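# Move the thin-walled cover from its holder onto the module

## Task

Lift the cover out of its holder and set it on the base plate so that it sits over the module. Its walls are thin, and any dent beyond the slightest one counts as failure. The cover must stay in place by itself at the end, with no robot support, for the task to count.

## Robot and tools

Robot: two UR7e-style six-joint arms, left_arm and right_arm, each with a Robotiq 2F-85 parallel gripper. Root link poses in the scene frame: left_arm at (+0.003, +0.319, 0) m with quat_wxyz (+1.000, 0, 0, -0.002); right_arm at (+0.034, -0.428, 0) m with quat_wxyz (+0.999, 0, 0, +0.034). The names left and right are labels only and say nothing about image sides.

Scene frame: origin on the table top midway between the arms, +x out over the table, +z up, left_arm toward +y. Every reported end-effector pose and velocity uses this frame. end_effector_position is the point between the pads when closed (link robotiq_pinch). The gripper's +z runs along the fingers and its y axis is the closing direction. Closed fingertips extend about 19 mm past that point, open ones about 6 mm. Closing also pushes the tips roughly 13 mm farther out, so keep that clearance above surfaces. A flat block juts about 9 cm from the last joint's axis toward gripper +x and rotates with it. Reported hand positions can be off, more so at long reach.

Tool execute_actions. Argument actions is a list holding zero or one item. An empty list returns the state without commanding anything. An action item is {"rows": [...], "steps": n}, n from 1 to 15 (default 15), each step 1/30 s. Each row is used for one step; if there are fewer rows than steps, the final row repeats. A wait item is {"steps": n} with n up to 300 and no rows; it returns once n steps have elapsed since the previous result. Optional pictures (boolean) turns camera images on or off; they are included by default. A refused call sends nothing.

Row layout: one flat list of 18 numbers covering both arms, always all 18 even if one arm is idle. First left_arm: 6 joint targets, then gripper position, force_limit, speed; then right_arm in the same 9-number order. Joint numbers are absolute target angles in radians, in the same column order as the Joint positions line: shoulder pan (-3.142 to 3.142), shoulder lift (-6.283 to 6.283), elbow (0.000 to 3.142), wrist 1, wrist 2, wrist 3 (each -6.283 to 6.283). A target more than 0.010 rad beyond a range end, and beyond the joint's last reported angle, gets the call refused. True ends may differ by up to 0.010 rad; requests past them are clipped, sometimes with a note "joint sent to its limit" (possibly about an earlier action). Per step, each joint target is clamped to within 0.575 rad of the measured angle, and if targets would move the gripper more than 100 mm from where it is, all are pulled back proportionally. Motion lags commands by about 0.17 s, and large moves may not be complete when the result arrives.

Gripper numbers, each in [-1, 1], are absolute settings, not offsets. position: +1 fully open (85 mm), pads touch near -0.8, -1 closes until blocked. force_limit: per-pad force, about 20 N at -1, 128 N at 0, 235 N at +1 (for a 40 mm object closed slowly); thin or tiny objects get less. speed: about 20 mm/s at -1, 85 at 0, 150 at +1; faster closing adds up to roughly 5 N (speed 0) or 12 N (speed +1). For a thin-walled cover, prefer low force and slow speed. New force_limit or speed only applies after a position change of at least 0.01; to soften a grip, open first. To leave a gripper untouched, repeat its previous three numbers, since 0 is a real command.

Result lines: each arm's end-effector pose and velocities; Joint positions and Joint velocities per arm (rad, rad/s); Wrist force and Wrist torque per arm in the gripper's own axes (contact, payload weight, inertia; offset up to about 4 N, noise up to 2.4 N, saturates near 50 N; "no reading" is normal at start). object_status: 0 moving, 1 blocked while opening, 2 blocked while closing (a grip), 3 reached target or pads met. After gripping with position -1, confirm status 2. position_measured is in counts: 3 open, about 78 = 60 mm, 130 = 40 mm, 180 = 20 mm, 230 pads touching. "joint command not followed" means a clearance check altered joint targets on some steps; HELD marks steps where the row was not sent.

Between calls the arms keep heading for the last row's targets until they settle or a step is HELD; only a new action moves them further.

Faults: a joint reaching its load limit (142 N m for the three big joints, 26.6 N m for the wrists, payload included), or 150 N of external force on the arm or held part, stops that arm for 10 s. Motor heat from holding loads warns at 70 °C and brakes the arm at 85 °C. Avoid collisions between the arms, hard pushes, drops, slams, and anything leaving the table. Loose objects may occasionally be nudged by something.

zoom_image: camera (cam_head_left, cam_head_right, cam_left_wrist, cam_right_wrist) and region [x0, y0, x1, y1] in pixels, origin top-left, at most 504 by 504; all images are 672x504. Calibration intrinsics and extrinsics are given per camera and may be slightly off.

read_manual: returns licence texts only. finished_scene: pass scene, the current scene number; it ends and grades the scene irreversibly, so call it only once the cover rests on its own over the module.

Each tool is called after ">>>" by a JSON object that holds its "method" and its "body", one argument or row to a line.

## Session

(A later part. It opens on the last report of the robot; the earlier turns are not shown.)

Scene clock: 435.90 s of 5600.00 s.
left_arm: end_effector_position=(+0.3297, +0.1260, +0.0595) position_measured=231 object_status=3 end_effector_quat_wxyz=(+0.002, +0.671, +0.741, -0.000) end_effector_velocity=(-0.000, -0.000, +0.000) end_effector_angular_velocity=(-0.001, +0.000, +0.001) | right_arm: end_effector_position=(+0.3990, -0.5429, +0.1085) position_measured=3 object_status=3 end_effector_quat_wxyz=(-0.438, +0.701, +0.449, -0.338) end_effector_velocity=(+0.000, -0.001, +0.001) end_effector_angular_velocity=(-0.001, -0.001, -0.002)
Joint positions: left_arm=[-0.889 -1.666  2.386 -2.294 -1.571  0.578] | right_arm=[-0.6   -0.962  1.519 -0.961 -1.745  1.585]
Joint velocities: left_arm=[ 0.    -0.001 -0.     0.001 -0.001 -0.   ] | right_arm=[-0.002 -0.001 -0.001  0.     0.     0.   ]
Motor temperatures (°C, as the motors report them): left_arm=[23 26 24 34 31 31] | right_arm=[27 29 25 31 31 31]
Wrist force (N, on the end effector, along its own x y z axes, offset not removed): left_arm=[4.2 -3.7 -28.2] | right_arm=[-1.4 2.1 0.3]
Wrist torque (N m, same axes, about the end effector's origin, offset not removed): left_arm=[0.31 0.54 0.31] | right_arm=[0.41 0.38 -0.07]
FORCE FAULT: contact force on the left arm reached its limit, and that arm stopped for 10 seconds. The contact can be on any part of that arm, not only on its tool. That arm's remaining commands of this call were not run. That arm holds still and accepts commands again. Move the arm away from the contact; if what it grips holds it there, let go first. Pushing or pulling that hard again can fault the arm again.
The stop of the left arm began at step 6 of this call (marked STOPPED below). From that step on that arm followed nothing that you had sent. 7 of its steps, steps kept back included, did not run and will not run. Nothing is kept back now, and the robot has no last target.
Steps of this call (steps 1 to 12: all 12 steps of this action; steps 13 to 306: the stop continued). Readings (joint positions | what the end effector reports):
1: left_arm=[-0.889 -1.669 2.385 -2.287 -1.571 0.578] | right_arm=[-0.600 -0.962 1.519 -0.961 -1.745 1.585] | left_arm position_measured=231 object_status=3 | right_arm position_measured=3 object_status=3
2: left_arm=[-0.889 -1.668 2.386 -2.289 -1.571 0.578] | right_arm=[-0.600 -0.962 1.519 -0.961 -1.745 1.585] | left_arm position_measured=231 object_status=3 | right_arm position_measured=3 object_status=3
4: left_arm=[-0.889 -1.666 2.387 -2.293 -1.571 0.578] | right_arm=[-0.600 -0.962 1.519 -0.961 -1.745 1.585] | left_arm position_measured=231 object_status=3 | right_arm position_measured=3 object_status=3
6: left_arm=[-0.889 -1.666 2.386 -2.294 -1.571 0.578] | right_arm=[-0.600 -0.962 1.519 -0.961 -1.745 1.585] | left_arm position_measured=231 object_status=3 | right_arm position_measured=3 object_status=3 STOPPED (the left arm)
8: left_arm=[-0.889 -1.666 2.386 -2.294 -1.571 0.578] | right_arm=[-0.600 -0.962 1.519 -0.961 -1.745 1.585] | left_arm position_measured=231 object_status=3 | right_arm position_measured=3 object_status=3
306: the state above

>>> {"method": "execute_actions", "body": {
  "actions": [
    {"rows":[[-0.889,-1.76,2.30,-2.111,-1.571,0.578,-1,-0.78,0.5,-0.6,-0.962,1.519,-0.961,-1.745,1.585,1,-1,0]],"steps":10}
  ],
  "pictures": false
}}

>>> {"method": "execute_actions", "body": {
  "actions": [
    {"rows":[[-0.703,-1.5634,2.0975,-2.1049,-1.571,-0.8066,0.42,-0.78,0.5,-0.6,-0.962,1.519,-0.961,-1.745,1.585,1,-1,0]],"steps":15}
  ],
  "pictures": false
}}

>>> {"method": "execute_actions", "body": {
  "actions": [
    {"steps":20}
  ],
  "pictures": false
}}

>>> {"method": "execute_actions", "body": {
  "actions": [
    {"rows":[[-0.703,-1.50,2.15,-2.221,-1.571,-0.8066,0.42,-0.78,0.5,-0.6,-0.962,1.519,-0.961,-1.745,1.585,1,-1,0]],"steps":12}
  ],
  "pictures": false
}}

>>> {"method": "execute_actions", "body": {
  "actions": [
    {"rows":[[-0.703,-1.4485,2.1897,-2.3122,-1.571,-0.8066,0.42,-0.78,0.5,-0.6,-0.962,1.519,-0.961,-1.745,1.585,1,-1,0]],"steps":15}
  ],
  "pictures": false
}}

>>> {"method": "execute_actions", "body": {
  "actions": [
    {"rows":[[-0.703,-1.4485,2.1897,-2.3122,-1.571,-0.8066,-1,-0.62,-1,-0.6,-0.962,1.519,-0.961,-1.745,1.585,1,-1,0]],"steps":15}
  ],
  "pictures": false
}}

>>> {"method": "execute_actions", "body": {
  "actions": [
    {"steps":25}
  ],
  "pictures": false
}}

>>> {"method": "execute_actions", "body": {
  "actions": [
    {"rows":[[-0.703,-1.4536,2.186,-2.3034,-1.571,-0.8066,-1,-0.62,-1,-0.6,-0.962,1.519,-0.961,-1.745,1.585,1,-1,0]],"steps":15}
  ],
  "pictures": false
}}

>>> {"method": "execute_actions", "body": {
  "actions": [
    {"rows":[[-0.703,-1.4589,2.1822,-2.2943,-1.571,-0.8066,-1,-0.62,-1,-0.6,-0.962,1.519,-0.961,-1.745,1.585,1,-1,0]],"steps":15}
  ]
}}

Scene clock: 452.57 s of 5600.00 s.
left_arm: end_effector_position=(+0.3308, +0.1245, +0.1079) position_measured=231 object_status=3 end_effector_quat_wxyz=(+0.001, +0.671, +0.741, -0.000) end_effector_velocity=(-0.005, +0.007, +0.028) end_effector_angular_velocity=(+0.020, +0.015, -0.001) | right_arm: end_effector_position=(+0.3990, -0.5429, +0.1085) position_measured=3 object_status=3 end_effector_quat_wxyz=(-0.438, +0.701, +0.449, -0.338) end_effector_velocity=(-0.000, -0.001, -0.000) end_effector_angular_velocity=(-0.001, -0.001, -0.001)
Joint positions: left_arm=[-0.889 -1.755  2.305 -2.123 -1.571  0.578] | right_arm=[-0.6   -0.962  1.519 -0.961 -1.745  1.585]
Joint velocities: left_arm=[-0.    -0.055 -0.049  0.129  0.001  0.   ] | right_arm=[-0.002 -0.     0.001 -0.001 -0.001 -0.   ]
Motor temperatures (°C, as the motors report them): left_arm=[23 26 24 34 31 31] | right_arm=[27 29 25 32 31 31]
Wrist force (N, on the end effector, along its own x y z axes, offset not removed): left_arm=[-1.8 1.4 -3.5] | right_arm=[0.3 4.3 -1.1]
Wrist torque (N m, same axes, about the end effector's origin, offset not removed): left_arm=[0.35 0.45 0.28] | right_arm=[0.86 0.18 -0.01]
Steps of this call (steps 1 to 90: nothing new was sent; then 13.33 s passed at rest; steps 91 to 100: all 10 steps of this action). Readings (joint positions | what the end effector reports):
91: left_arm=[-0.889 -1.667 2.385 -2.294 -1.571 0.578] | right_arm=[-0.600 -0.962 1.519 -0.961 -1.745 1.585] | left_arm position_measured=231 object_status=3 | right_arm position_measured=3 object_status=3
92: left_arm=[-0.889 -1.677 2.375 -2.282 -1.571 0.578] | right_arm=[-0.600 -0.962 1.519 -0.961 -1.745 1.585] | left_arm position_measured=231 object_status=3 | right_arm position_measured=3 object_status=3
94: left_arm=[-0.889 -1.716 2.340 -2.216 -1.571 0.578] | right_arm=[-0.600 -0.962 1.519 -0.961 -1.745 1.585] | left_arm position_measured=231 object_status=3 | right_arm position_measured=3 object_status=3
98: left_arm=[-0.889 -1.750 2.309 -2.136 -1.571 0.578] | right_arm=[-0.600 -0.962 1.519 -0.961 -1.745 1.585] | left_arm position_measured=231 object_status=3 | right_arm position_measured=3 object_status=3
100: the state above

Scene clock: 453.07 s of 5600.00 s.
left_arm: end_effector_position=(+0.4235, +0.1340, +0.1200) position_measured=103 object_status=0 end_effector_quat_wxyz=(-0.000, +0.127, +0.992, -0.000) end_effector_velocity=(+0.011, +0.003, +0.000) end_effector_angular_velocity=(+0.001, +0.001, +2.762) | right_arm: end_effector_position=(+0.3990, -0.5429, +0.1085) position_measured=3 object_status=3 end_effector_quat_wxyz=(-0.438, +0.701, +0.449, -0.338) end_effector_velocity=(-0.000, -0.001, +0.000) end_effector_angular_velocity=(-0.001, -0.001, -0.001)
Joint positions: left_arm=[-0.705 -1.566  2.1   -2.105 -1.571 -0.455] | right_arm=[-0.6   -0.962  1.519 -0.961 -1.745  1.585]
Joint velocities: left_arm=[ 0.022  0.023 -0.024  0.002 -0.    -2.741] | right_arm=[-0.001 -0.    -0.    -0.    -0.     0.   ]
Motor temperatures (°C, as the motors report them): left_arm=[23 26 24 34 31 31] | right_arm=[27 29 25 32 31 31]
Wrist force (N, on the end effector, along its own x y z axes, offset not removed): left_arm=[0.6 1.2 -1.7] | right_arm=[2.6 5.7 -0.9]
Wrist torque (N m, same axes, about the end effector's origin, offset not removed): left_arm=[0.27 0.16 0.11] | right_arm=[1.18 -0.40 0.08]
Steps of this call (steps 1 to 15: all 15 steps of this action). Readings (joint positions | what the end effector reports):
1: left_arm=[-0.888 -1.756 2.302 -2.119 -1.571 0.577] | right_arm=[-0.600 -0.962 1.519 -0.961 -1.745 1.585] | left_arm position_measured=231 object_status=0 | right_arm position_measured=3 object_status=3
2: left_arm=[-0.877 -1.746 2.290 -2.115 -1.571 0.566] | right_arm=[-0.600 -0.962 1.519 -0.961 -1.745 1.585] | left_arm position_measured=229 object_status=0 | right_arm position_measured=3 object_status=3
4: left_arm=[-0.810 -1.678 2.219 -2.110 -1.571 0.484] | right_arm=[-0.600 -0.962 1.519 -0.961 -1.745 1.585] | left_arm position_measured=215 object_status=0 | right_arm position_measured=3 object_status=3
8: left_arm=[-0.728 -1.590 2.126 -2.106 -1.571 0.184] | right_arm=[-0.600 -0.962 1.519 -0.961 -1.745 1.585] | left_arm position_measured=176 object_status=0 | right_arm position_measured=3 object_status=3
15: the state above

Scene clock: 453.73 s of 5600.00 s.
left_arm: end_effector_position=(+0.4246, +0.1343, +0.1201) position_measured=76 object_status=3 end_effector_quat_wxyz=(-0.000, -0.050, +0.999, -0.000) end_effector_velocity=(-0.000, +0.000, -0.000) end_effector_angular_velocity=(+0.001, +0.001, +0.002) | right_arm: end_effector_position=(+0.3990, -0.5429, +0.1085) position_measured=3 object_status=3 end_effector_quat_wxyz=(-0.438, +0.701, +0.449, -0.338) end_effector_velocity=(+0.001, -0.001, +0.000) end_effector_angular_velocity=(-0.002, -0.003, -0.001)
Joint positions: left_arm=[-0.703 -1.563  2.098 -2.105 -1.571 -0.806] | right_arm=[-0.6   -0.962  1.519 -0.961 -1.745  1.585]
Joint velocities: left_arm=[ 0.    -0.     0.     0.001  0.    -0.002] | right_arm=[-0.    -0.    -0.002 -0.001  0.     0.   ]
Motor temperatures (°C, as the motors report them): left_arm=[23 26 24 34 31 31] | right_arm=[27 29 25 32 31 31]
Wrist force (N, on the end effector, along its own x y z axes, offset not removed): left_arm=[0.6 0.8 2.2] | right_arm=[2.4 1.3 3.3]
Wrist torque (N m, same axes, about the end effector's origin, offset not removed): left_arm=[0.27 0.21 0.21] | right_arm=[0.45 -0.21 -0.19]
Steps of this call (steps 1 to 20: the robot went on to your last target). Readings (joint positions | what the end effector reports):
1: left_arm=[-0.704 -1.565 2.099 -2.105 -1.571 -0.545] | right_arm=[-0.600 -0.962 1.519 -0.961 -1.745 1.585] | left_arm position_measured=93 object_status=0 | right_arm position_measured=3 object_status=3
2: left_arm=[-0.704 -1.564 2.099 -2.105 -1.571 -0.621] | right_arm=[-0.600 -0.962 1.519 -0.961 -1.745 1.585] | left_arm position_measured=85 object_status=0 | right_arm position_measured=3 object_status=3
4: left_arm=[-0.703 -1.564 2.098 -2.105 -1.571 -0.717] | right_arm=[-0.600 -0.962 1.519 -0.961 -1.745 1.585] | left_arm position_measured=78 object_status=0 | right_arm position_measured=3 object_status=3
8: left_arm=[-0.703 -1.564 2.098 -2.105 -1.571 -0.786] | right_arm=[-0.600 -0.962 1.519 -0.961 -1.745 1.585] | left_arm position_measured=76 object_status=0 | right_arm position_measured=3 object_status=3
20: the state above

Scene clock: 454.13 s of 5600.00 s.
left_arm: end_effector_position=(+0.4258, +0.1333, +0.0822) position_measured=76 object_status=3 end_effector_quat_wxyz=(-0.000, -0.050, +0.999, -0.000) end_effector_velocity=(+0.001, -0.001, -0.009) end_effector_angular_velocity=(-0.004, -0.004, -0.000) | right_arm: end_effector_position=(+0.3990, -0.5429, +0.1085) position_measured=3 object_status=3 end_effector_quat_wxyz=(-0.438, +0.701, +0.449, -0.338) end_effector_velocity=(-0.000, +0.000, +0.000) end_effector_angular_velocity=(+0.001, +0.001, -0.002)
Joint positions: left_arm=[-0.703 -1.502  2.149 -2.218 -1.571 -0.807] | right_arm=[-0.6   -0.962  1.519 -0.961 -1.745  1.585]
Joint velocities: left_arm=[ 0.     0.017  0.013 -0.036 -0.     0.001] | right_arm=[-0.001 -0.    -0.     0.002  0.001 -0.   ]
Motor temperatures (°C, as the motors report them): left_arm=[23 26 24 34 31 31] | right_arm=[27 29 25 32 31 31]
Wrist force (N, on the end effector, along its own x y z axes, offset not removed): left_arm=[-3.5 -0.6 -0.7] | right_arm=[1.3 -0.5 3.7]
Wrist torque (N m, same axes, about the end effector's origin, offset not removed): left_arm=[0.15 0.93 0.28] | right_arm=[0.25 -0.02 -0.27]
Steps of this call (steps 1 to 12: all 12 steps of this action). Readings (joint positions | what the end effector reports):
1: left_arm=[-0.703 -1.562 2.098 -2.106 -1.571 -0.806] | right_arm=[-0.600 -0.962 1.519 -0.961 -1.745 1.585] | left_arm position_measured=76 object_status=3 | right_arm position_measured=3 object_status=3
2: left_arm=[-0.703 -1.553 2.106 -2.117 -1.571 -0.806] | right_arm=[-0.600 -0.962 1.519 -0.961 -1.745 1.585] | left_arm position_measured=76 object_status=3 | right_arm position_measured=3 object_status=3
4: left_arm=[-0.703 -1.528 2.127 -2.163 -1.571 -0.807] | right_arm=[-0.600 -0.962 1.519 -0.961 -1.745 1.585] | left_arm position_measured=76 object_status=3 | right_arm position_measured=3 object_status=3
8: left_arm=[-0.703 -1.507 2.145 -2.207 -1.571 -0.807] | right_arm=[-0.600 -0.962 1.519 -0.961 -1.745 1.585] | left_arm position_measured=76 object_status=3 | right_arm position_measured=3 object_status=3
12: the state above

Scene clock: 454.63 s of 5600.00 s.
left_arm: end_effector_position=(+0.4250, +0.1339, +0.0520) position_measured=76 object_status=3 end_effector_quat_wxyz=(-0.000, -0.050, +0.999, -0.000) end_effector_velocity=(+0.000, -0.000, -0.003) end_effector_angular_velocity=(-0.001, -0.000, -0.000) | right_arm: end_effector_position=(+0.3990, -0.5429, +0.1085) position_measured=3 object_status=3 end_effector_quat_wxyz=(-0.438, +0.701, +0.449, -0.338) end_effector_velocity=(-0.001, +0.000, +0.000) end_effector_angular_velocity=(+0.001, +0.003, +0.001)
Joint positions: left_arm=[-0.703 -1.449  2.189 -2.311 -1.571 -0.807] | right_arm=[-0.6   -0.962  1.519 -0.961 -1.745  1.585]
Joint velocities: left_arm=[ 0.     0.005  0.003 -0.01  -0.001  0.001] | right_arm=[-0.    -0.     0.002  0.002 -0.001  0.   ]
Motor temperatures (°C, as the motors report them): left_arm=[23 26 24 34 31 31] | right_arm=[27 29 25 32 31 31]
Wrist force (N, on the end effector, along its own x y z axes, offset not removed): left_arm=[3.4 1.0 0.4] | right_arm=[-1.5 1.6 1.6]
Wrist torque (N m, same axes, about the end effector's origin, offset not removed): left_arm=[0.32 -0.41 0.19] | right_arm=[0.37 0.36 0.00]
Steps of this call (steps 1 to 15: all 15 steps of this action). Readings (joint positions | what the end effector reports):
1: left_arm=[-0.703 -1.500 2.150 -2.220 -1.571 -0.807] | right_arm=[-0.600 -0.962 1.519 -0.961 -1.745 1.585] | left_arm position_measured=76 object_status=3 | right_arm position_measured=3 object_status=3
2: left_arm=[-0.703 -1.492 2.157 -2.231 -1.571 -0.807] | right_arm=[-0.600 -0.962 1.519 -0.961 -1.745 1.585] | left_arm position_measured=76 object_status=3 | right_arm position_measured=3 object_status=3
4: left_arm=[-0.703 -1.471 2.173 -2.269 -1.571 -0.807] | right_arm=[-0.600 -0.962 1.519 -0.961 -1.745 1.585] | left_arm position_measured=76 object_status=3 | right_arm position_measured=3 object_status=3
8: left_arm=[-0.703 -1.454 2.186 -2.302 -1.571 -0.807] | right_arm=[-0.600 -0.962 1.519 -0.961 -1.745 1.585] | left_arm position_measured=76 object_status=3 | right_arm position_measured=3 object_status=3
15: the state above

Scene clock: 455.13 s of 5600.00 s.
left_arm: end_effector_position=(+0.4250, +0.1339, +0.0518) position_measured=97 object_status=0 end_effector_quat_wxyz=(+0.000, -0.050, +0.999, -0.000) end_effector_velocity=(-0.000, +0.000, -0.000) end_effector_angular_velocity=(+0.001, +0.001, -0.000) | right_arm: end_effector_position=(+0.3990, -0.5429, +0.1085) position_measured=3 object_status=3 end_effector_quat_wxyz=(-0.438, +0.701, +0.449, -0.338) end_effector_velocity=(-0.001, +0.000, -0.000) end_effector_angular_velocity=(+0.002, +0.003, +0.002)
Joint positions: left_arm=[-0.703 -1.449  2.19  -2.312 -1.571 -0.807] | right_arm=[-0.6   -0.962  1.519 -0.961 -1.745  1.585]
Joint velocities: left_arm=[-0.     0.001 -0.     0.001  0.     0.   ] | right_arm=[ 0.001  0.     0.001  0.001 -0.001 -0.   ]
Motor temperatures (°C, as the motors report them): left_arm=[23 26 24 34 31 31] | right_arm=[27 29 25 32 31 31]
Wrist force (N, on the end effector, along its own x y z axes, offset not removed): left_arm=[-2.1 -4.5 -11.3] | right_arm=[-0.6 4.2 -0.7]
Wrist torque (N m, same axes, about the end effector's origin, offset not removed): left_arm=[-0.45 0.59 0.04] | right_arm=[0.86 0.10 -0.08]
Steps of this call (steps 1 to 15: all 15 steps of this action). Readings (joint positions | what the end effector reports):
1: left_arm=[-0.703 -1.449 2.189 -2.312 -1.571 -0.807] | right_arm=[-0.600 -0.962 1.519 -0.961 -1.745 1.585] | left_arm position_measured=76 object_status=0 | right_arm position_measured=3 object_status=3
2: left_arm=[-0.703 -1.449 2.190 -2.312 -1.571 -0.807] | right_arm=[-0.600 -0.962 1.519 -0.961 -1.745 1.585] | left_arm position_measured=76 object_status=0 | right_arm position_measured=3 object_status=3
4: left_arm=[-0.703 -1.449 2.190 -2.312 -1.571 -0.807] | right_arm=[-0.600 -0.962 1.519 -0.961 -1.745 1.585] | left_arm position_measured=79 object_status=0 | right_arm position_measured=3 object_status=3
8: left_arm=[-0.703 -1.449 2.190 -2.312 -1.571 -0.807] | right_arm=[-0.600 -0.962 1.519 -0.961 -1.745 1.585] | left_arm position_measured=85 object_status=0 | right_arm position_measured=3 object_status=3
15: the state above

Scene clock: 455.97 s of 5600.00 s.
left_arm: end_effector_position=(+0.4250, +0.1339, +0.0518) position_measured=108 object_status=2 end_effector_quat_wxyz=(+0.000, -0.050, +0.999, -0.000) end_effector_velocity=(+0.000, +0.000, -0.000) end_effector_angular_velocity=(+0.001, -0.001, +0.001) | right_arm: end_effector_position=(+0.3990, -0.5429, +0.1085) position_measured=3 object_status=3 end_effector_quat_wxyz=(-0.438, +0.701, +0.449, -0.338) end_effector_velocity=(-0.000, -0.000, +0.000) end_effector_angular_velocity=(-0.000, -0.000, -0.001)
Joint positions: left_arm=[-0.703 -1.449  2.19  -2.312 -1.571 -0.807] | right_arm=[-0.6   -0.962  1.519 -0.961 -1.745  1.585]
Joint velocities: left_arm=[-0.     0.    -0.    -0.     0.001 -0.001] | right_arm=[-0.001  0.    -0.     0.    -0.     0.   ]
Motor temperatures (°C, as the motors report them): left_arm=[23 26 24 34 31 31] | right_arm=[27 29 25 32 31 31]
Wrist force (N, on the end effector, along its own x y z axes, offset not removed): left_arm=[1.4 3.8 -37.9] | right_arm=[1.2 3.9 -1.6]
Wrist torque (N m, same axes, about the end effector's origin, offset not removed): left_arm=[-0.21 0.22 0.22] | right_arm=[0.87 -0.21 0.01]
Steps of this call (steps 1 to 15: the robot went on to your last target; steps 16 to 25: nothing new was sent). Readings (joint positions | what the end effector reports):
1: left_arm=[-0.703 -1.449 2.190 -2.312 -1.571 -0.807] | right_arm=[-0.600 -0.962 1.519 -0.961 -1.745 1.585] | left_arm position_measured=98 object_status=0 | right_arm position_measured=3 object_status=3
2: left_arm=[-0.703 -1.449 2.190 -2.312 -1.571 -0.807] | right_arm=[-0.600 -0.962 1.519 -0.961 -1.745 1.585] | left_arm position_measured=100 object_status=0 | right_arm position_measured=3 object_status=3
4: left_arm=[-0.703 -1.449 2.190 -2.312 -1.571 -0.807] | right_arm=[-0.600 -0.962 1.519 -0.961 -1.745 1.585] | left_arm position_measured=102 object_status=0 | right_arm position_measured=3 object_status=3
8: left_arm=[-0.703 -1.449 2.190 -2.312 -1.571 -0.807] | right_arm=[-0.600 -0.962 1.519 -0.961 -1.745 1.585] | left_arm position_measured=108 object_status=0 | right_arm position_measured=3 object_status=3
25: the state above
All arms were judged still, so your last target was given up. Only a new action makes them travel on or press farther. Fingers that are still opening or closing keep moving.

Scene clock: 456.47 s of 5600.00 s.
left_arm: end_effector_position=(+0.4250, +0.1339, +0.0545) position_measured=109 object_status=2 end_effector_quat_wxyz=(-0.000, -0.050, +0.999, -0.000) end_effector_velocity=(+0.001, -0.001, +0.002) end_effector_angular_velocity=(-0.004, -0.002, -0.001) | right_arm: end_effector_position=(+0.3990, -0.5429, +0.1085) position_measured=3 object_status=3 end_effector_quat_wxyz=(-0.438, +0.701, +0.449, -0.338) end_effector_velocity=(-0.000, +0.000, -0.000) end_effector_angular_velocity=(+0.000, +0.001, +0.001)
Joint positions: left_arm=[-0.703 -1.453  2.186 -2.303 -1.571 -0.807] | right_arm=[-0.6   -0.962  1.519 -0.961 -1.745  1.585]
Joint velocities: left_arm=[-0.    -0.002 -0.002 -0.001 -0.002  0.001] | right_arm=[ 0.     0.001  0.    -0.    -0.     0.   ]
Motor temperatures (°C, as the motors report them): left_arm=[23 26 24 34 31 31] | right_arm=[27 29 25 32 31 31]
Wrist force (N, on the end effector, along its own x y z axes, offset not removed): left_arm=[-2.4 -0.8 50.0] | right_arm=[0.4 0.2 3.7]
Wrist torque (N m, same axes, about the end effector's origin, offset not removed): left_arm=[0.14 0.13 0.12] | right_arm=[0.23 0.07 -0.11]
Steps of this call (steps 1 to 15: all 15 steps of this action). Readings (joint positions | what the end effector reports):
1: left_arm=[-0.703 -1.449 2.190 -2.312 -1.571 -0.807] | right_arm=[-0.600 -0.962 1.519 -0.961 -1.745 1.585] | left_arm position_measured=108 object_status=2 | right_arm position_measured=3 object_status=3
2: left_arm=[-0.703 -1.450 2.189 -2.310 -1.571 -0.807] | right_arm=[-0.600 -0.962 1.519 -0.961 -1.745 1.585] | left_arm position_measured=108 object_status=2 | right_arm position_measured=3 object_status=3
4: left_arm=[-0.703 -1.451 2.188 -2.307 -1.571 -0.807] | right_arm=[-0.600 -0.962 1.519 -0.961 -1.745 1.585] | left_arm position_measured=108 object_status=2 | right_arm position_measured=3 object_status=3
8: left_arm=[-0.703 -1.453 2.187 -2.304 -1.571 -0.807] | right_arm=[-0.600 -0.962 1.519 -0.961 -1.745 1.585] | left_arm position_measured=109 object_status=2 | right_arm position_measured=3 object_status=3
15: the state above

Scene clock: 456.97 s of 5600.00 s.
left_arm: end_effector_position=(+0.4252, +0.1337, +0.0575) position_measured=109 object_status=2 end_effector_quat_wxyz=(-0.000, -0.050, +0.999, -0.000) end_effector_velocity=(+0.001, -0.000, +0.001) end_effector_angular_velocity=(-0.001, -0.003, +0.000) | right_arm: end_effector_position=(+0.3990, -0.5429, +0.1085) position_measured=3 object_status=3 end_effector_quat_wxyz=(-0.438, +0.701, +0.449, -0.338) end_effector_velocity=(+0.000, -0.000, -0.000) end_effector_angular_velocity=(-0.000, -0.000, -0.001)
Joint positions: left_arm=[-0.703 -1.459  2.182 -2.294 -1.571 -0.807] | right_arm=[-0.6   -0.962  1.519 -0.961 -1.745  1.585]
Joint velocities: left_arm=[ 0.    -0.001 -0.001 -0.001  0.001 -0.   ] | right_arm=[-0.001  0.    -0.    -0.001 -0.     0.   ]
Motor temperatures (°C, as the motors report them): left_arm=[23 26 24 34 31 31] | right_arm=[27 29 25 32 31 31]
Wrist force (N, on the end effector, along its own x y z axes, offset not removed): left_arm=[0.9 -0.4 50.0] | right_arm=[2.3 -1.3 -2.0]
Wrist torque (N m, same axes, about the end effector's origin, offset not removed): left_arm=[0.00 -0.42 0.44] | right_arm=[-0.11 -0.32 -0.01]
Steps of this call (steps 1 to 15: all 15 steps of this action). Readings (joint positions | what the end effector reports):
1: left_arm=[-0.703 -1.454 2.186 -2.303 -1.571 -0.807] | right_arm=[-0.600 -0.962 1.519 -0.961 -1.745 1.585] | left_arm position_measured=109 object_status=2 | right_arm position_measured=3 object_status=3
2: left_arm=[-0.703 -1.455 2.185 -2.301 -1.571 -0.807] | right_arm=[-0.600 -0.962 1.519 -0.961 -1.745 1.585] | left_arm position_measured=109 object_status=2 | right_arm position_measured=3 object_status=3
4: left_arm=[-0.703 -1.457 2.184 -2.298 -1.571 -0.807] | right_arm=[-0.600 -0.962 1.519 -0.961 -1.745 1.585] | left_arm position_measured=109 object_status=2 | right_arm position_measured=3 object_status=3
8: left_arm=[-0.703 -1.458 2.183 -2.295 -1.571 -0.807] | right_arm=[-0.600 -0.962 1.519 -0.961 -1.745 1.585] | left_arm position_measured=109 object_status=2 | right_arm position_measured=3 object_status=3
15: the state above
camera_calibration (this result's frames):
cam_left_wrist: T_world_to_cam=[[-0.0673362, 0.997353, 0.0274343, -0.10833], [0.949369, 0.0555912, 0.309206, -0.398074], [0.306862, 0.046866, -0.950599, 0.0723613], [0, 0, 0, 1]] pos_world=[0.34842, 0.126781, 0.194846]
cam_right_wrist: T_world_to_cam=[[0.332408, -0.210441, -0.919358, -0.154669], [-0.0998198, -0.977164, 0.187581, -0.480262], [-0.937839, 0.0294167, -0.345823, 0.580109], [0, 0, 0, 1]] pos_world=[0.547522, -0.518909, 0.148507]

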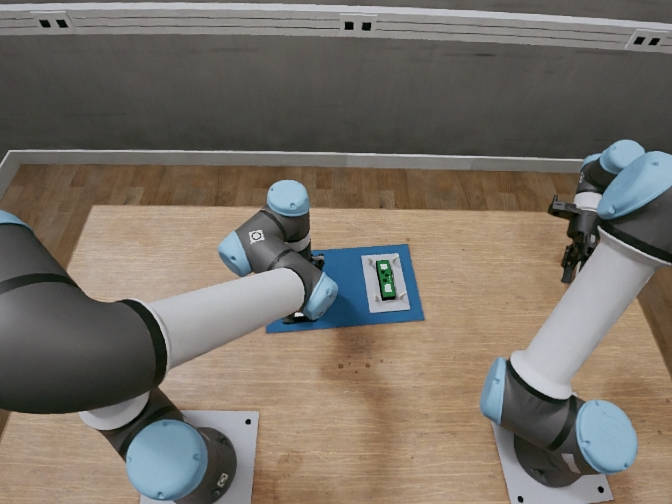

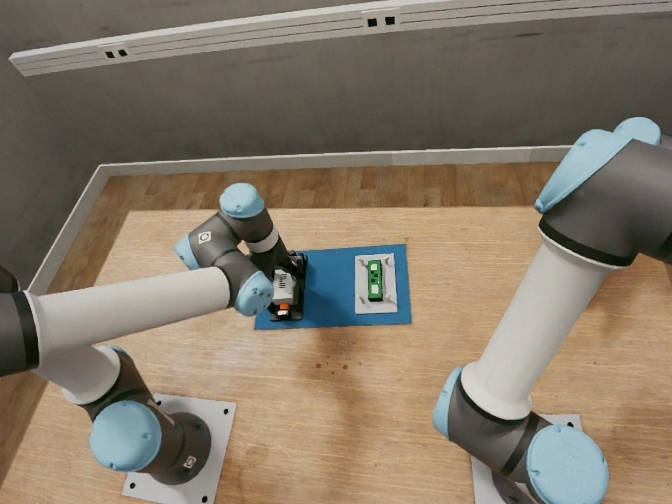

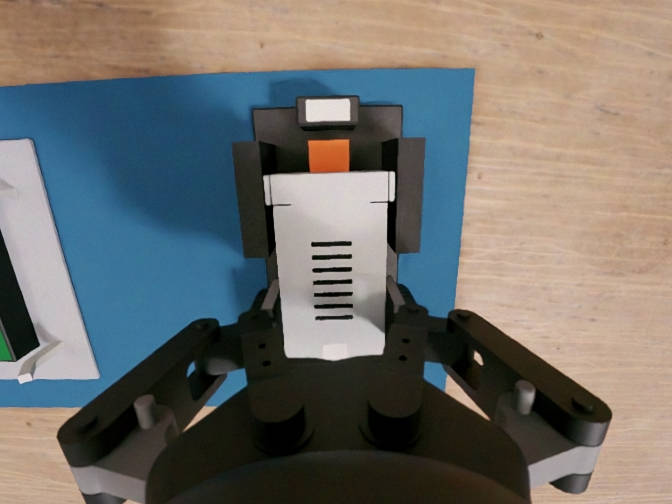

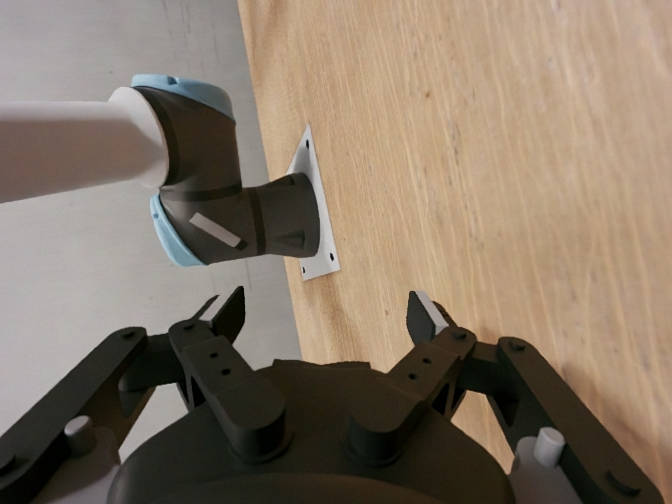

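Holding. Continue with a smooth ramp.

>>> {"method": "execute_actions", "body": {
  "actions": [
    {"rows":[[-0.703,-1.4642,2.1784,-2.2852,-1.571,-0.8066,-1,-0.62,-1,-0.6,-0.962,1.519,-0.961,-1.745,1.585,1,-1,0]],"steps":15}
  ],
  "pictures": false
}}

>>> {"method": "execute_actions", "body": {
  "actions": [
    {"rows":[[-0.703,-1.4695,2.1745,-2.276,-1.571,-0.8066,-1,-0.62,-1,-0.6,-0.962,1.519,-0.961,-1.745,1.585,1,-1,0]],"steps":15}
  ],
  "pictures": false
}}

>>> {"method": "execute_actions", "body": {
  "actions": [
    {"rows":[[-0.703,-1.4748,2.1706,-2.2668,-1.571,-0.8066,-1,-0.62,-1,-0.6,-0.962,1.519,-0.961,-1.745,1.585,1,-1,0]],"steps":15}
  ],
  "pictures": false
}}

>>> {"method": "execute_actions", "body": {
  "actions": [
    {"rows":[[-0.703,-1.48,2.1667,-2.2577,-1.571,-0.8066,-1,-0.62,-1,-0.6,-0.962,1.519,-0.961,-1.745,1.585,1,-1,0]],"steps":15}
  ]
}}

Scene clock: 463.67 s of 5600.00 s.
left_arm: end_effector_position=(+0.4253, +0.1337, +0.0604) position_measured=109 object_status=2 end_effector_quat_wxyz=(-0.000, -0.050, +0.999, -0.000) end_effector_velocity=(-0.000, -0.000, +0.001) end_effector_angular_velocity=(-0.001, -0.000, +0.001) | right_arm: end_effector_position=(+0.3990, -0.5429, +0.1085) position_measured=3 object_status=3 end_effector_quat_wxyz=(-0.438, +0.701, +0.449, -0.338) end_effector_velocity=(+0.000, -0.000, -0.000) end_effector_angular_velocity=(+0.000, -0.000, -0.000)
Joint positions: left_arm=[-0.703 -1.464  2.178 -2.285 -1.571 -0.807] | right_arm=[-0.6   -0.962  1.519 -0.961 -1.745  1.585]
Joint velocities: left_arm=[-0.    -0.001 -0.     0.    -0.001 -0.001] | right_arm=[-0.     0.001 -0.    -0.001  0.    -0.   ]
Motor temperatures (°C, as the motors report them): left_arm=[23 26 24 34 31 31] | right_arm=[27 29 25 32 31 31]
Wrist force (N, on the end effector, along its own x y z axes, offset not removed): left_arm=[-1.0 -4.5 46.1] | right_arm=[-2.8 1.7 2.3]
Wrist torque (N m, same axes, about the end effector's origin, offset not removed): left_arm=[-0.64 -0.09 0.08] | right_arm=[0.48 0.52 0.11]
Steps of this call (steps 1 to 15: the robot went on to your last target; steps 16 to 90: nothing new was sent; then 3.20 s passed at rest; steps 91 to 105: all 15 steps of this action). Readings (joint positions | what the end effector reports):
91: left_arm=[-0.703 -1.459 2.182 -2.294 -1.571 -0.807] | right_arm=[-0.600 -0.962 1.519 -0.961 -1.745 1.585] | left_arm position_measured=109 object_status=2 | right_arm position_measured=3 object_status=3
92: left_arm=[-0.703 -1.460 2.181 -2.292 -1.571 -0.807] | right_arm=[-0.600 -0.962 1.519 -0.961 -1.745 1.585] | left_arm position_measured=109 object_status=2 | right_arm position_measured=3 object_status=3
94: left_arm=[-0.703 -1.462 2.180 -2.289 -1.571 -0.807] | right_arm=[-0.600 -0.962 1.519 -0.961 -1.745 1.585] | left_arm position_measured=109 object_status=2 | right_arm position_measured=3 object_status=3
98: left_arm=[-0.703 -1.464 2.179 -2.286 -1.571 -0.807] | right_arm=[-0.600 -0.962 1.519 -0.961 -1.745 1.585] | left_arm position_measured=109 object_status=2 | right_arm position_measured=3 object_status=3
105: the state above

Scene clock: 464.17 s of 5600.00 s.
left_arm: end_effector_position=(+0.4255, +0.1335, +0.0635) position_measured=109 object_status=2 end_effector_quat_wxyz=(+0.000, -0.050, +0.999, -0.000) end_effector_velocity=(-0.001, -0.000, -0.000) end_effector_angular_velocity=(-0.001, +0.002, +0.000) | right_arm: end_effector_position=(+0.3990, -0.5429, +0.1085) position_measured=3 object_status=3 end_effector_quat_wxyz=(-0.438, +0.701, +0.449, -0.338) end_effector_velocity=(-0.000, +0.000, -0.000) end_effector_angular_velocity=(-0.000, -0.000, -0.001)
Joint positions: left_arm=[-0.703 -1.47   2.174 -2.276 -1.571 -0.807] | right_arm=[-0.6   -0.962  1.519 -0.961 -1.745  1.585]
Joint velocities: left_arm=[ 0.    -0.     0.     0.001 -0.002 -0.   ] | right_arm=[-0.    -0.     0.001 -0.001  0.     0.   ]
Motor temperatures (°C, as the motors report them): left_arm=[23 26 24 34 31 31] | right_arm=[27 29 25 32 31 31]
Wrist force (N, on the end effector, along its own x y z axes, offset not removed): left_arm=[1.1 -2.9 3.2] | right_arm=[-3.9 1.9 0.3]
Wrist torque (N m, same axes, about the end effector's origin, offset not removed): left_arm=[-0.12 0.00 0.03] | right_arm=[0.46 0.88 -0.13]
Steps of this call (steps 1 to 15: all 15 steps of this action). Readings (joint positions | what the end effector reports):
1: left_arm=[-0.703 -1.464 2.178 -2.285 -1.571 -0.807] | right_arm=[-0.600 -0.962 1.519 -0.961 -1.745 1.585] | left_arm position_measured=109 object_status=2 | right_arm position_measured=3 object_status=3
2: left_arm=[-0.703 -1.465 2.177 -2.283 -1.571 -0.807] | right_arm=[-0.600 -0.962 1.519 -0.961 -1.745 1.585] | left_arm position_measured=109 object_status=2 | right_arm position_measured=3 object_status=3
4: left_arm=[-0.703 -1.467 2.176 -2.280 -1.571 -0.807] | right_arm=[-0.600 -0.962 1.519 -0.961 -1.745 1.585] | left_arm position_measured=109 object_status=2 | right_arm position_measured=3 object_status=3
8: left_arm=[-0.703 -1.469 2.175 -2.277 -1.571 -0.807] | right_arm=[-0.600 -0.962 1.519 -0.961 -1.745 1.585] | left_arm position_measured=109 object_status=2 | right_arm position_measured=3 object_status=3
15: the state above

Scene clock: 464.67 s of 5600.00 s.
left_arm: end_effector_position=(+0.4255, +0.1335, +0.0664) position_measured=109 object_status=2 end_effector_quat_wxyz=(+0.000, -0.050, +0.999, -0.000) end_effector_velocity=(-0.000, +0.000, +0.000) end_effector_angular_velocity=(+0.001, +0.000, -0.001) | right_arm: end_effector_position=(+0.3990, -0.5429, +0.1085) position_measured=3 object_status=3 end_effector_quat_wxyz=(-0.438, +0.701, +0.449, -0.338) end_effector_velocity=(+0.001, -0.000, +0.000) end_effector_angular_velocity=(-0.001, -0.001, +0.000)
Joint positions: left_arm=[-0.703 -1.475  2.171 -2.267 -1.571 -0.807] | right_arm=[-0.6   -0.962  1.519 -0.961 -1.745  1.585]
Joint velocities: left_arm=[-0.    -0.    -0.     0.001  0.     0.001] | right_arm=[ 0.     0.    -0.002  0.001  0.     0.   ]
Motor temperatures (°C, as the motors report them): left_arm=[23 26 24 34 31 31] | right_arm=[27 29 25 32 31 31]
Wrist force (N, on the end effector, along its own x y z axes, offset not removed): left_arm=[-0.5 3.6 -1.0] | right_arm=[1.4 0.1 0.3]
Wrist torque (N m, same axes, about the end effector's origin, offset not removed): left_arm=[0.80 0.15 0.30] | right_arm=[0.39 0.00 0.03]
Steps of this call (steps 1 to 15: all 15 steps of this action). Readings (joint positions | what the end effector reports):
1: left_arm=[-0.703 -1.470 2.174 -2.276 -1.571 -0.807] | right_arm=[-0.600 -0.962 1.519 -0.961 -1.745 1.585] | left_arm position_measured=109 object_status=2 | right_arm position_measured=3 object_status=3
2: left_arm=[-0.703 -1.471 2.174 -2.274 -1.571 -0.807] | right_arm=[-0.600 -0.962 1.519 -0.961 -1.745 1.585] | left_arm position_measured=109 object_status=2 | right_arm position_measured=3 object_status=3
4: left_arm=[-0.703 -1.473 2.172 -2.270 -1.571 -0.807] | right_arm=[-0.600 -0.962 1.519 -0.961 -1.745 1.585] | left_arm position_measured=109 object_status=2 | right_arm position_measured=3 object_status=3
8: left_arm=[-0.703 -1.474 2.171 -2.268 -1.571 -0.807] | right_arm=[-0.600 -0.962 1.519 -0.961 -1.745 1.585] | left_arm position_measured=109 object_status=2 | right_arm position_measured=3 object_status=3
15: the state above

Scene clock: 465.17 s of 5600.00 s.
left_arm: end_effector_position=(+0.4255, +0.1335, +0.0693) position_measured=109 object_status=2 end_effector_quat_wxyz=(+0.000, -0.050, +0.999, -0.000) end_effector_velocity=(+0.000, +0.000, +0.001) end_effector_angular_velocity=(+0.001, -0.001, +0.001) | right_arm: end_effector_position=(+0.3990, -0.5429, +0.1085) position_measured=3 object_status=3 end_effector_quat_wxyz=(-0.438, +0.701, +0.449, -0.338) end_effector_velocity=(-0.000, -0.000, +0.000) end_effector_angular_velocity=(+0.000, +0.002, +0.000)
Joint positions: left_arm=[-0.703 -1.48   2.167 -2.258 -1.571 -0.807] | right_arm=[-0.6   -0.962  1.519 -0.961 -1.745  1.585]
Joint velocities: left_arm=[ 0.    -0.001 -0.001  0.001  0.001 -0.   ] | right_arm=[-0.     0.001 -0.     0.001 -0.001  0.   ]
Motor temperatures (°C, as the motors report them): left_arm=[23 26 24 34 31 31] | right_arm=[27 29 25 32 31 31]
Wrist force (N, on the end effector, along its own x y z axes, offset not removed): left_arm=[0.0 2.3 -2.0] | right_arm=[-2.2 2.1 -0.8]
Wrist torque (N m, same axes, about the end effector's origin, offset not removed): left_arm=[0.65 0.00 0.10] | right_arm=[0.53 0.63 0.11]
Steps of this call (steps 1 to 15: all 15 steps of this action). Readings (joint positions | what the end effector reports):
1: left_arm=[-0.703 -1.475 2.170 -2.266 -1.571 -0.807] | right_arm=[-0.600 -0.962 1.519 -0.961 -1.745 1.585] | left_arm position_measured=109 object_status=2 | right_arm position_measured=3 object_status=3
2: left_arm=[-0.703 -1.476 2.170 -2.265 -1.571 -0.807] | right_arm=[-0.600 -0.962 1.519 -0.961 -1.745 1.585] | left_arm position_measured=109 object_status=2 | right_arm position_measured=3 object_status=3
4: left_arm=[-0.703 -1.478 2.168 -2.261 -1.571 -0.807] | right_arm=[-0.600 -0.962 1.519 -0.961 -1.745 1.585] | left_arm position_measured=109 object_status=2 | right_arm position_measured=3 object_status=3
8: left_arm=[-0.703 -1.480 2.167 -2.259 -1.571 -0.807] | right_arm=[-0.600 -0.962 1.519 -0.961 -1.745 1.585] | left_arm position_measured=109 object_status=2 | right_arm position_measured=3 object_status=3
15: the state above
camera_calibration (this result's frames):
cam_left_wrist: T_world_to_cam=[[-0.0673894, 0.99735, 0.027418, -0.10838], [0.949361, 0.0556461, 0.309222, -0.40202], [0.306876, 0.0468679, -0.950595, 0.0835343], [0, 0, 0, 1]] pos_world=[0.348724, 0.126548, 0.206692]
cam_right_wrist: T_world_to_cam=[[0.332408, -0.210441, -0.919358, -0.15467], [-0.0998195, -0.977164, 0.187581, -0.480263], [-0.937839, 0.0294164, -0.345823, 0.580109], [0, 0, 0, 1]] pos_world=[0.547522, -0.518909, 0.148506]

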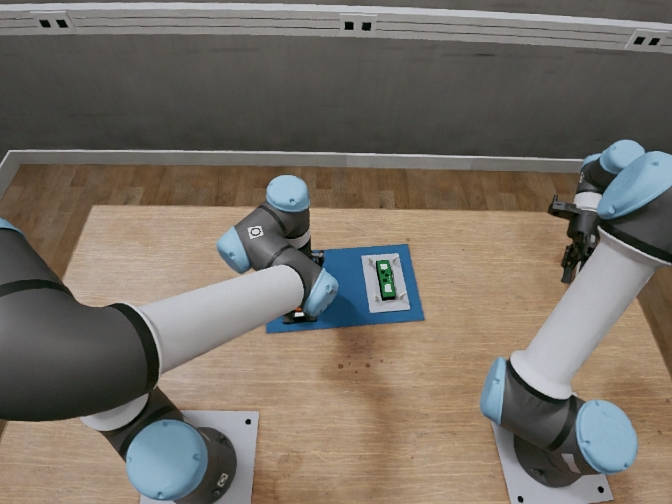

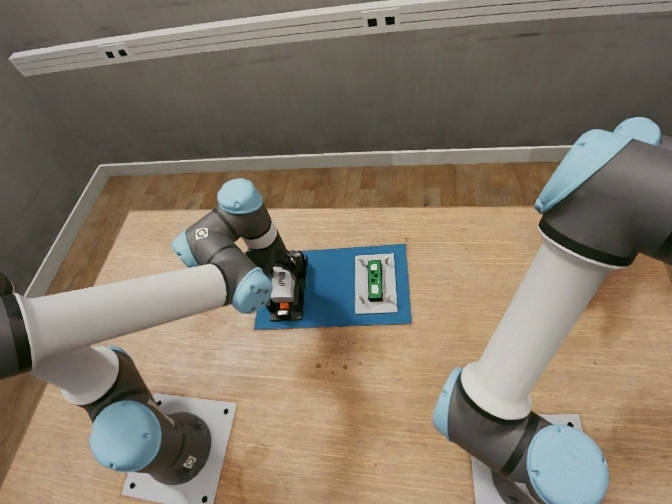

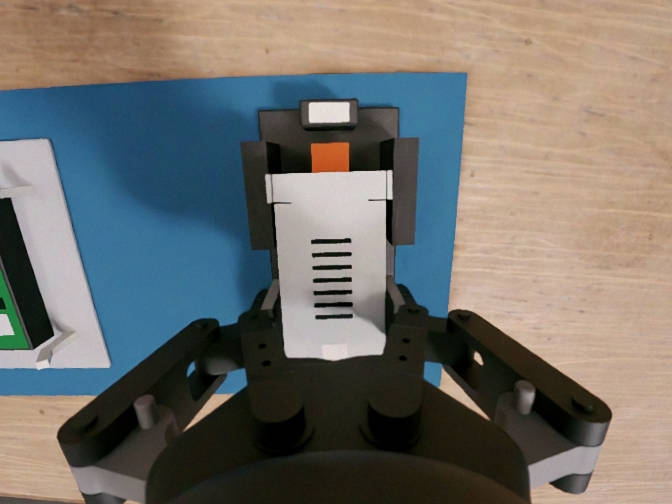

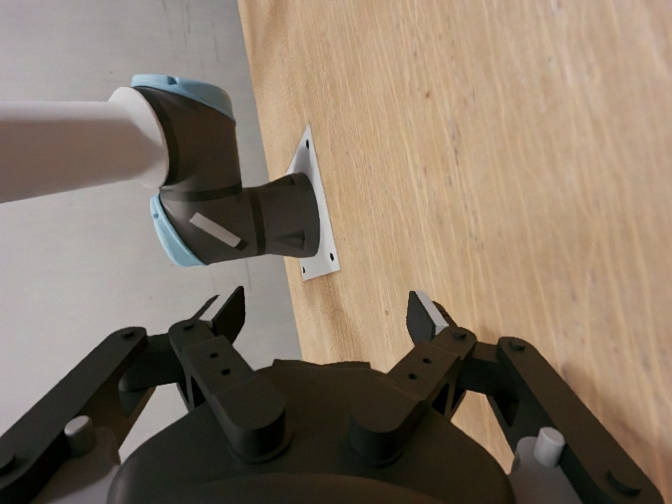

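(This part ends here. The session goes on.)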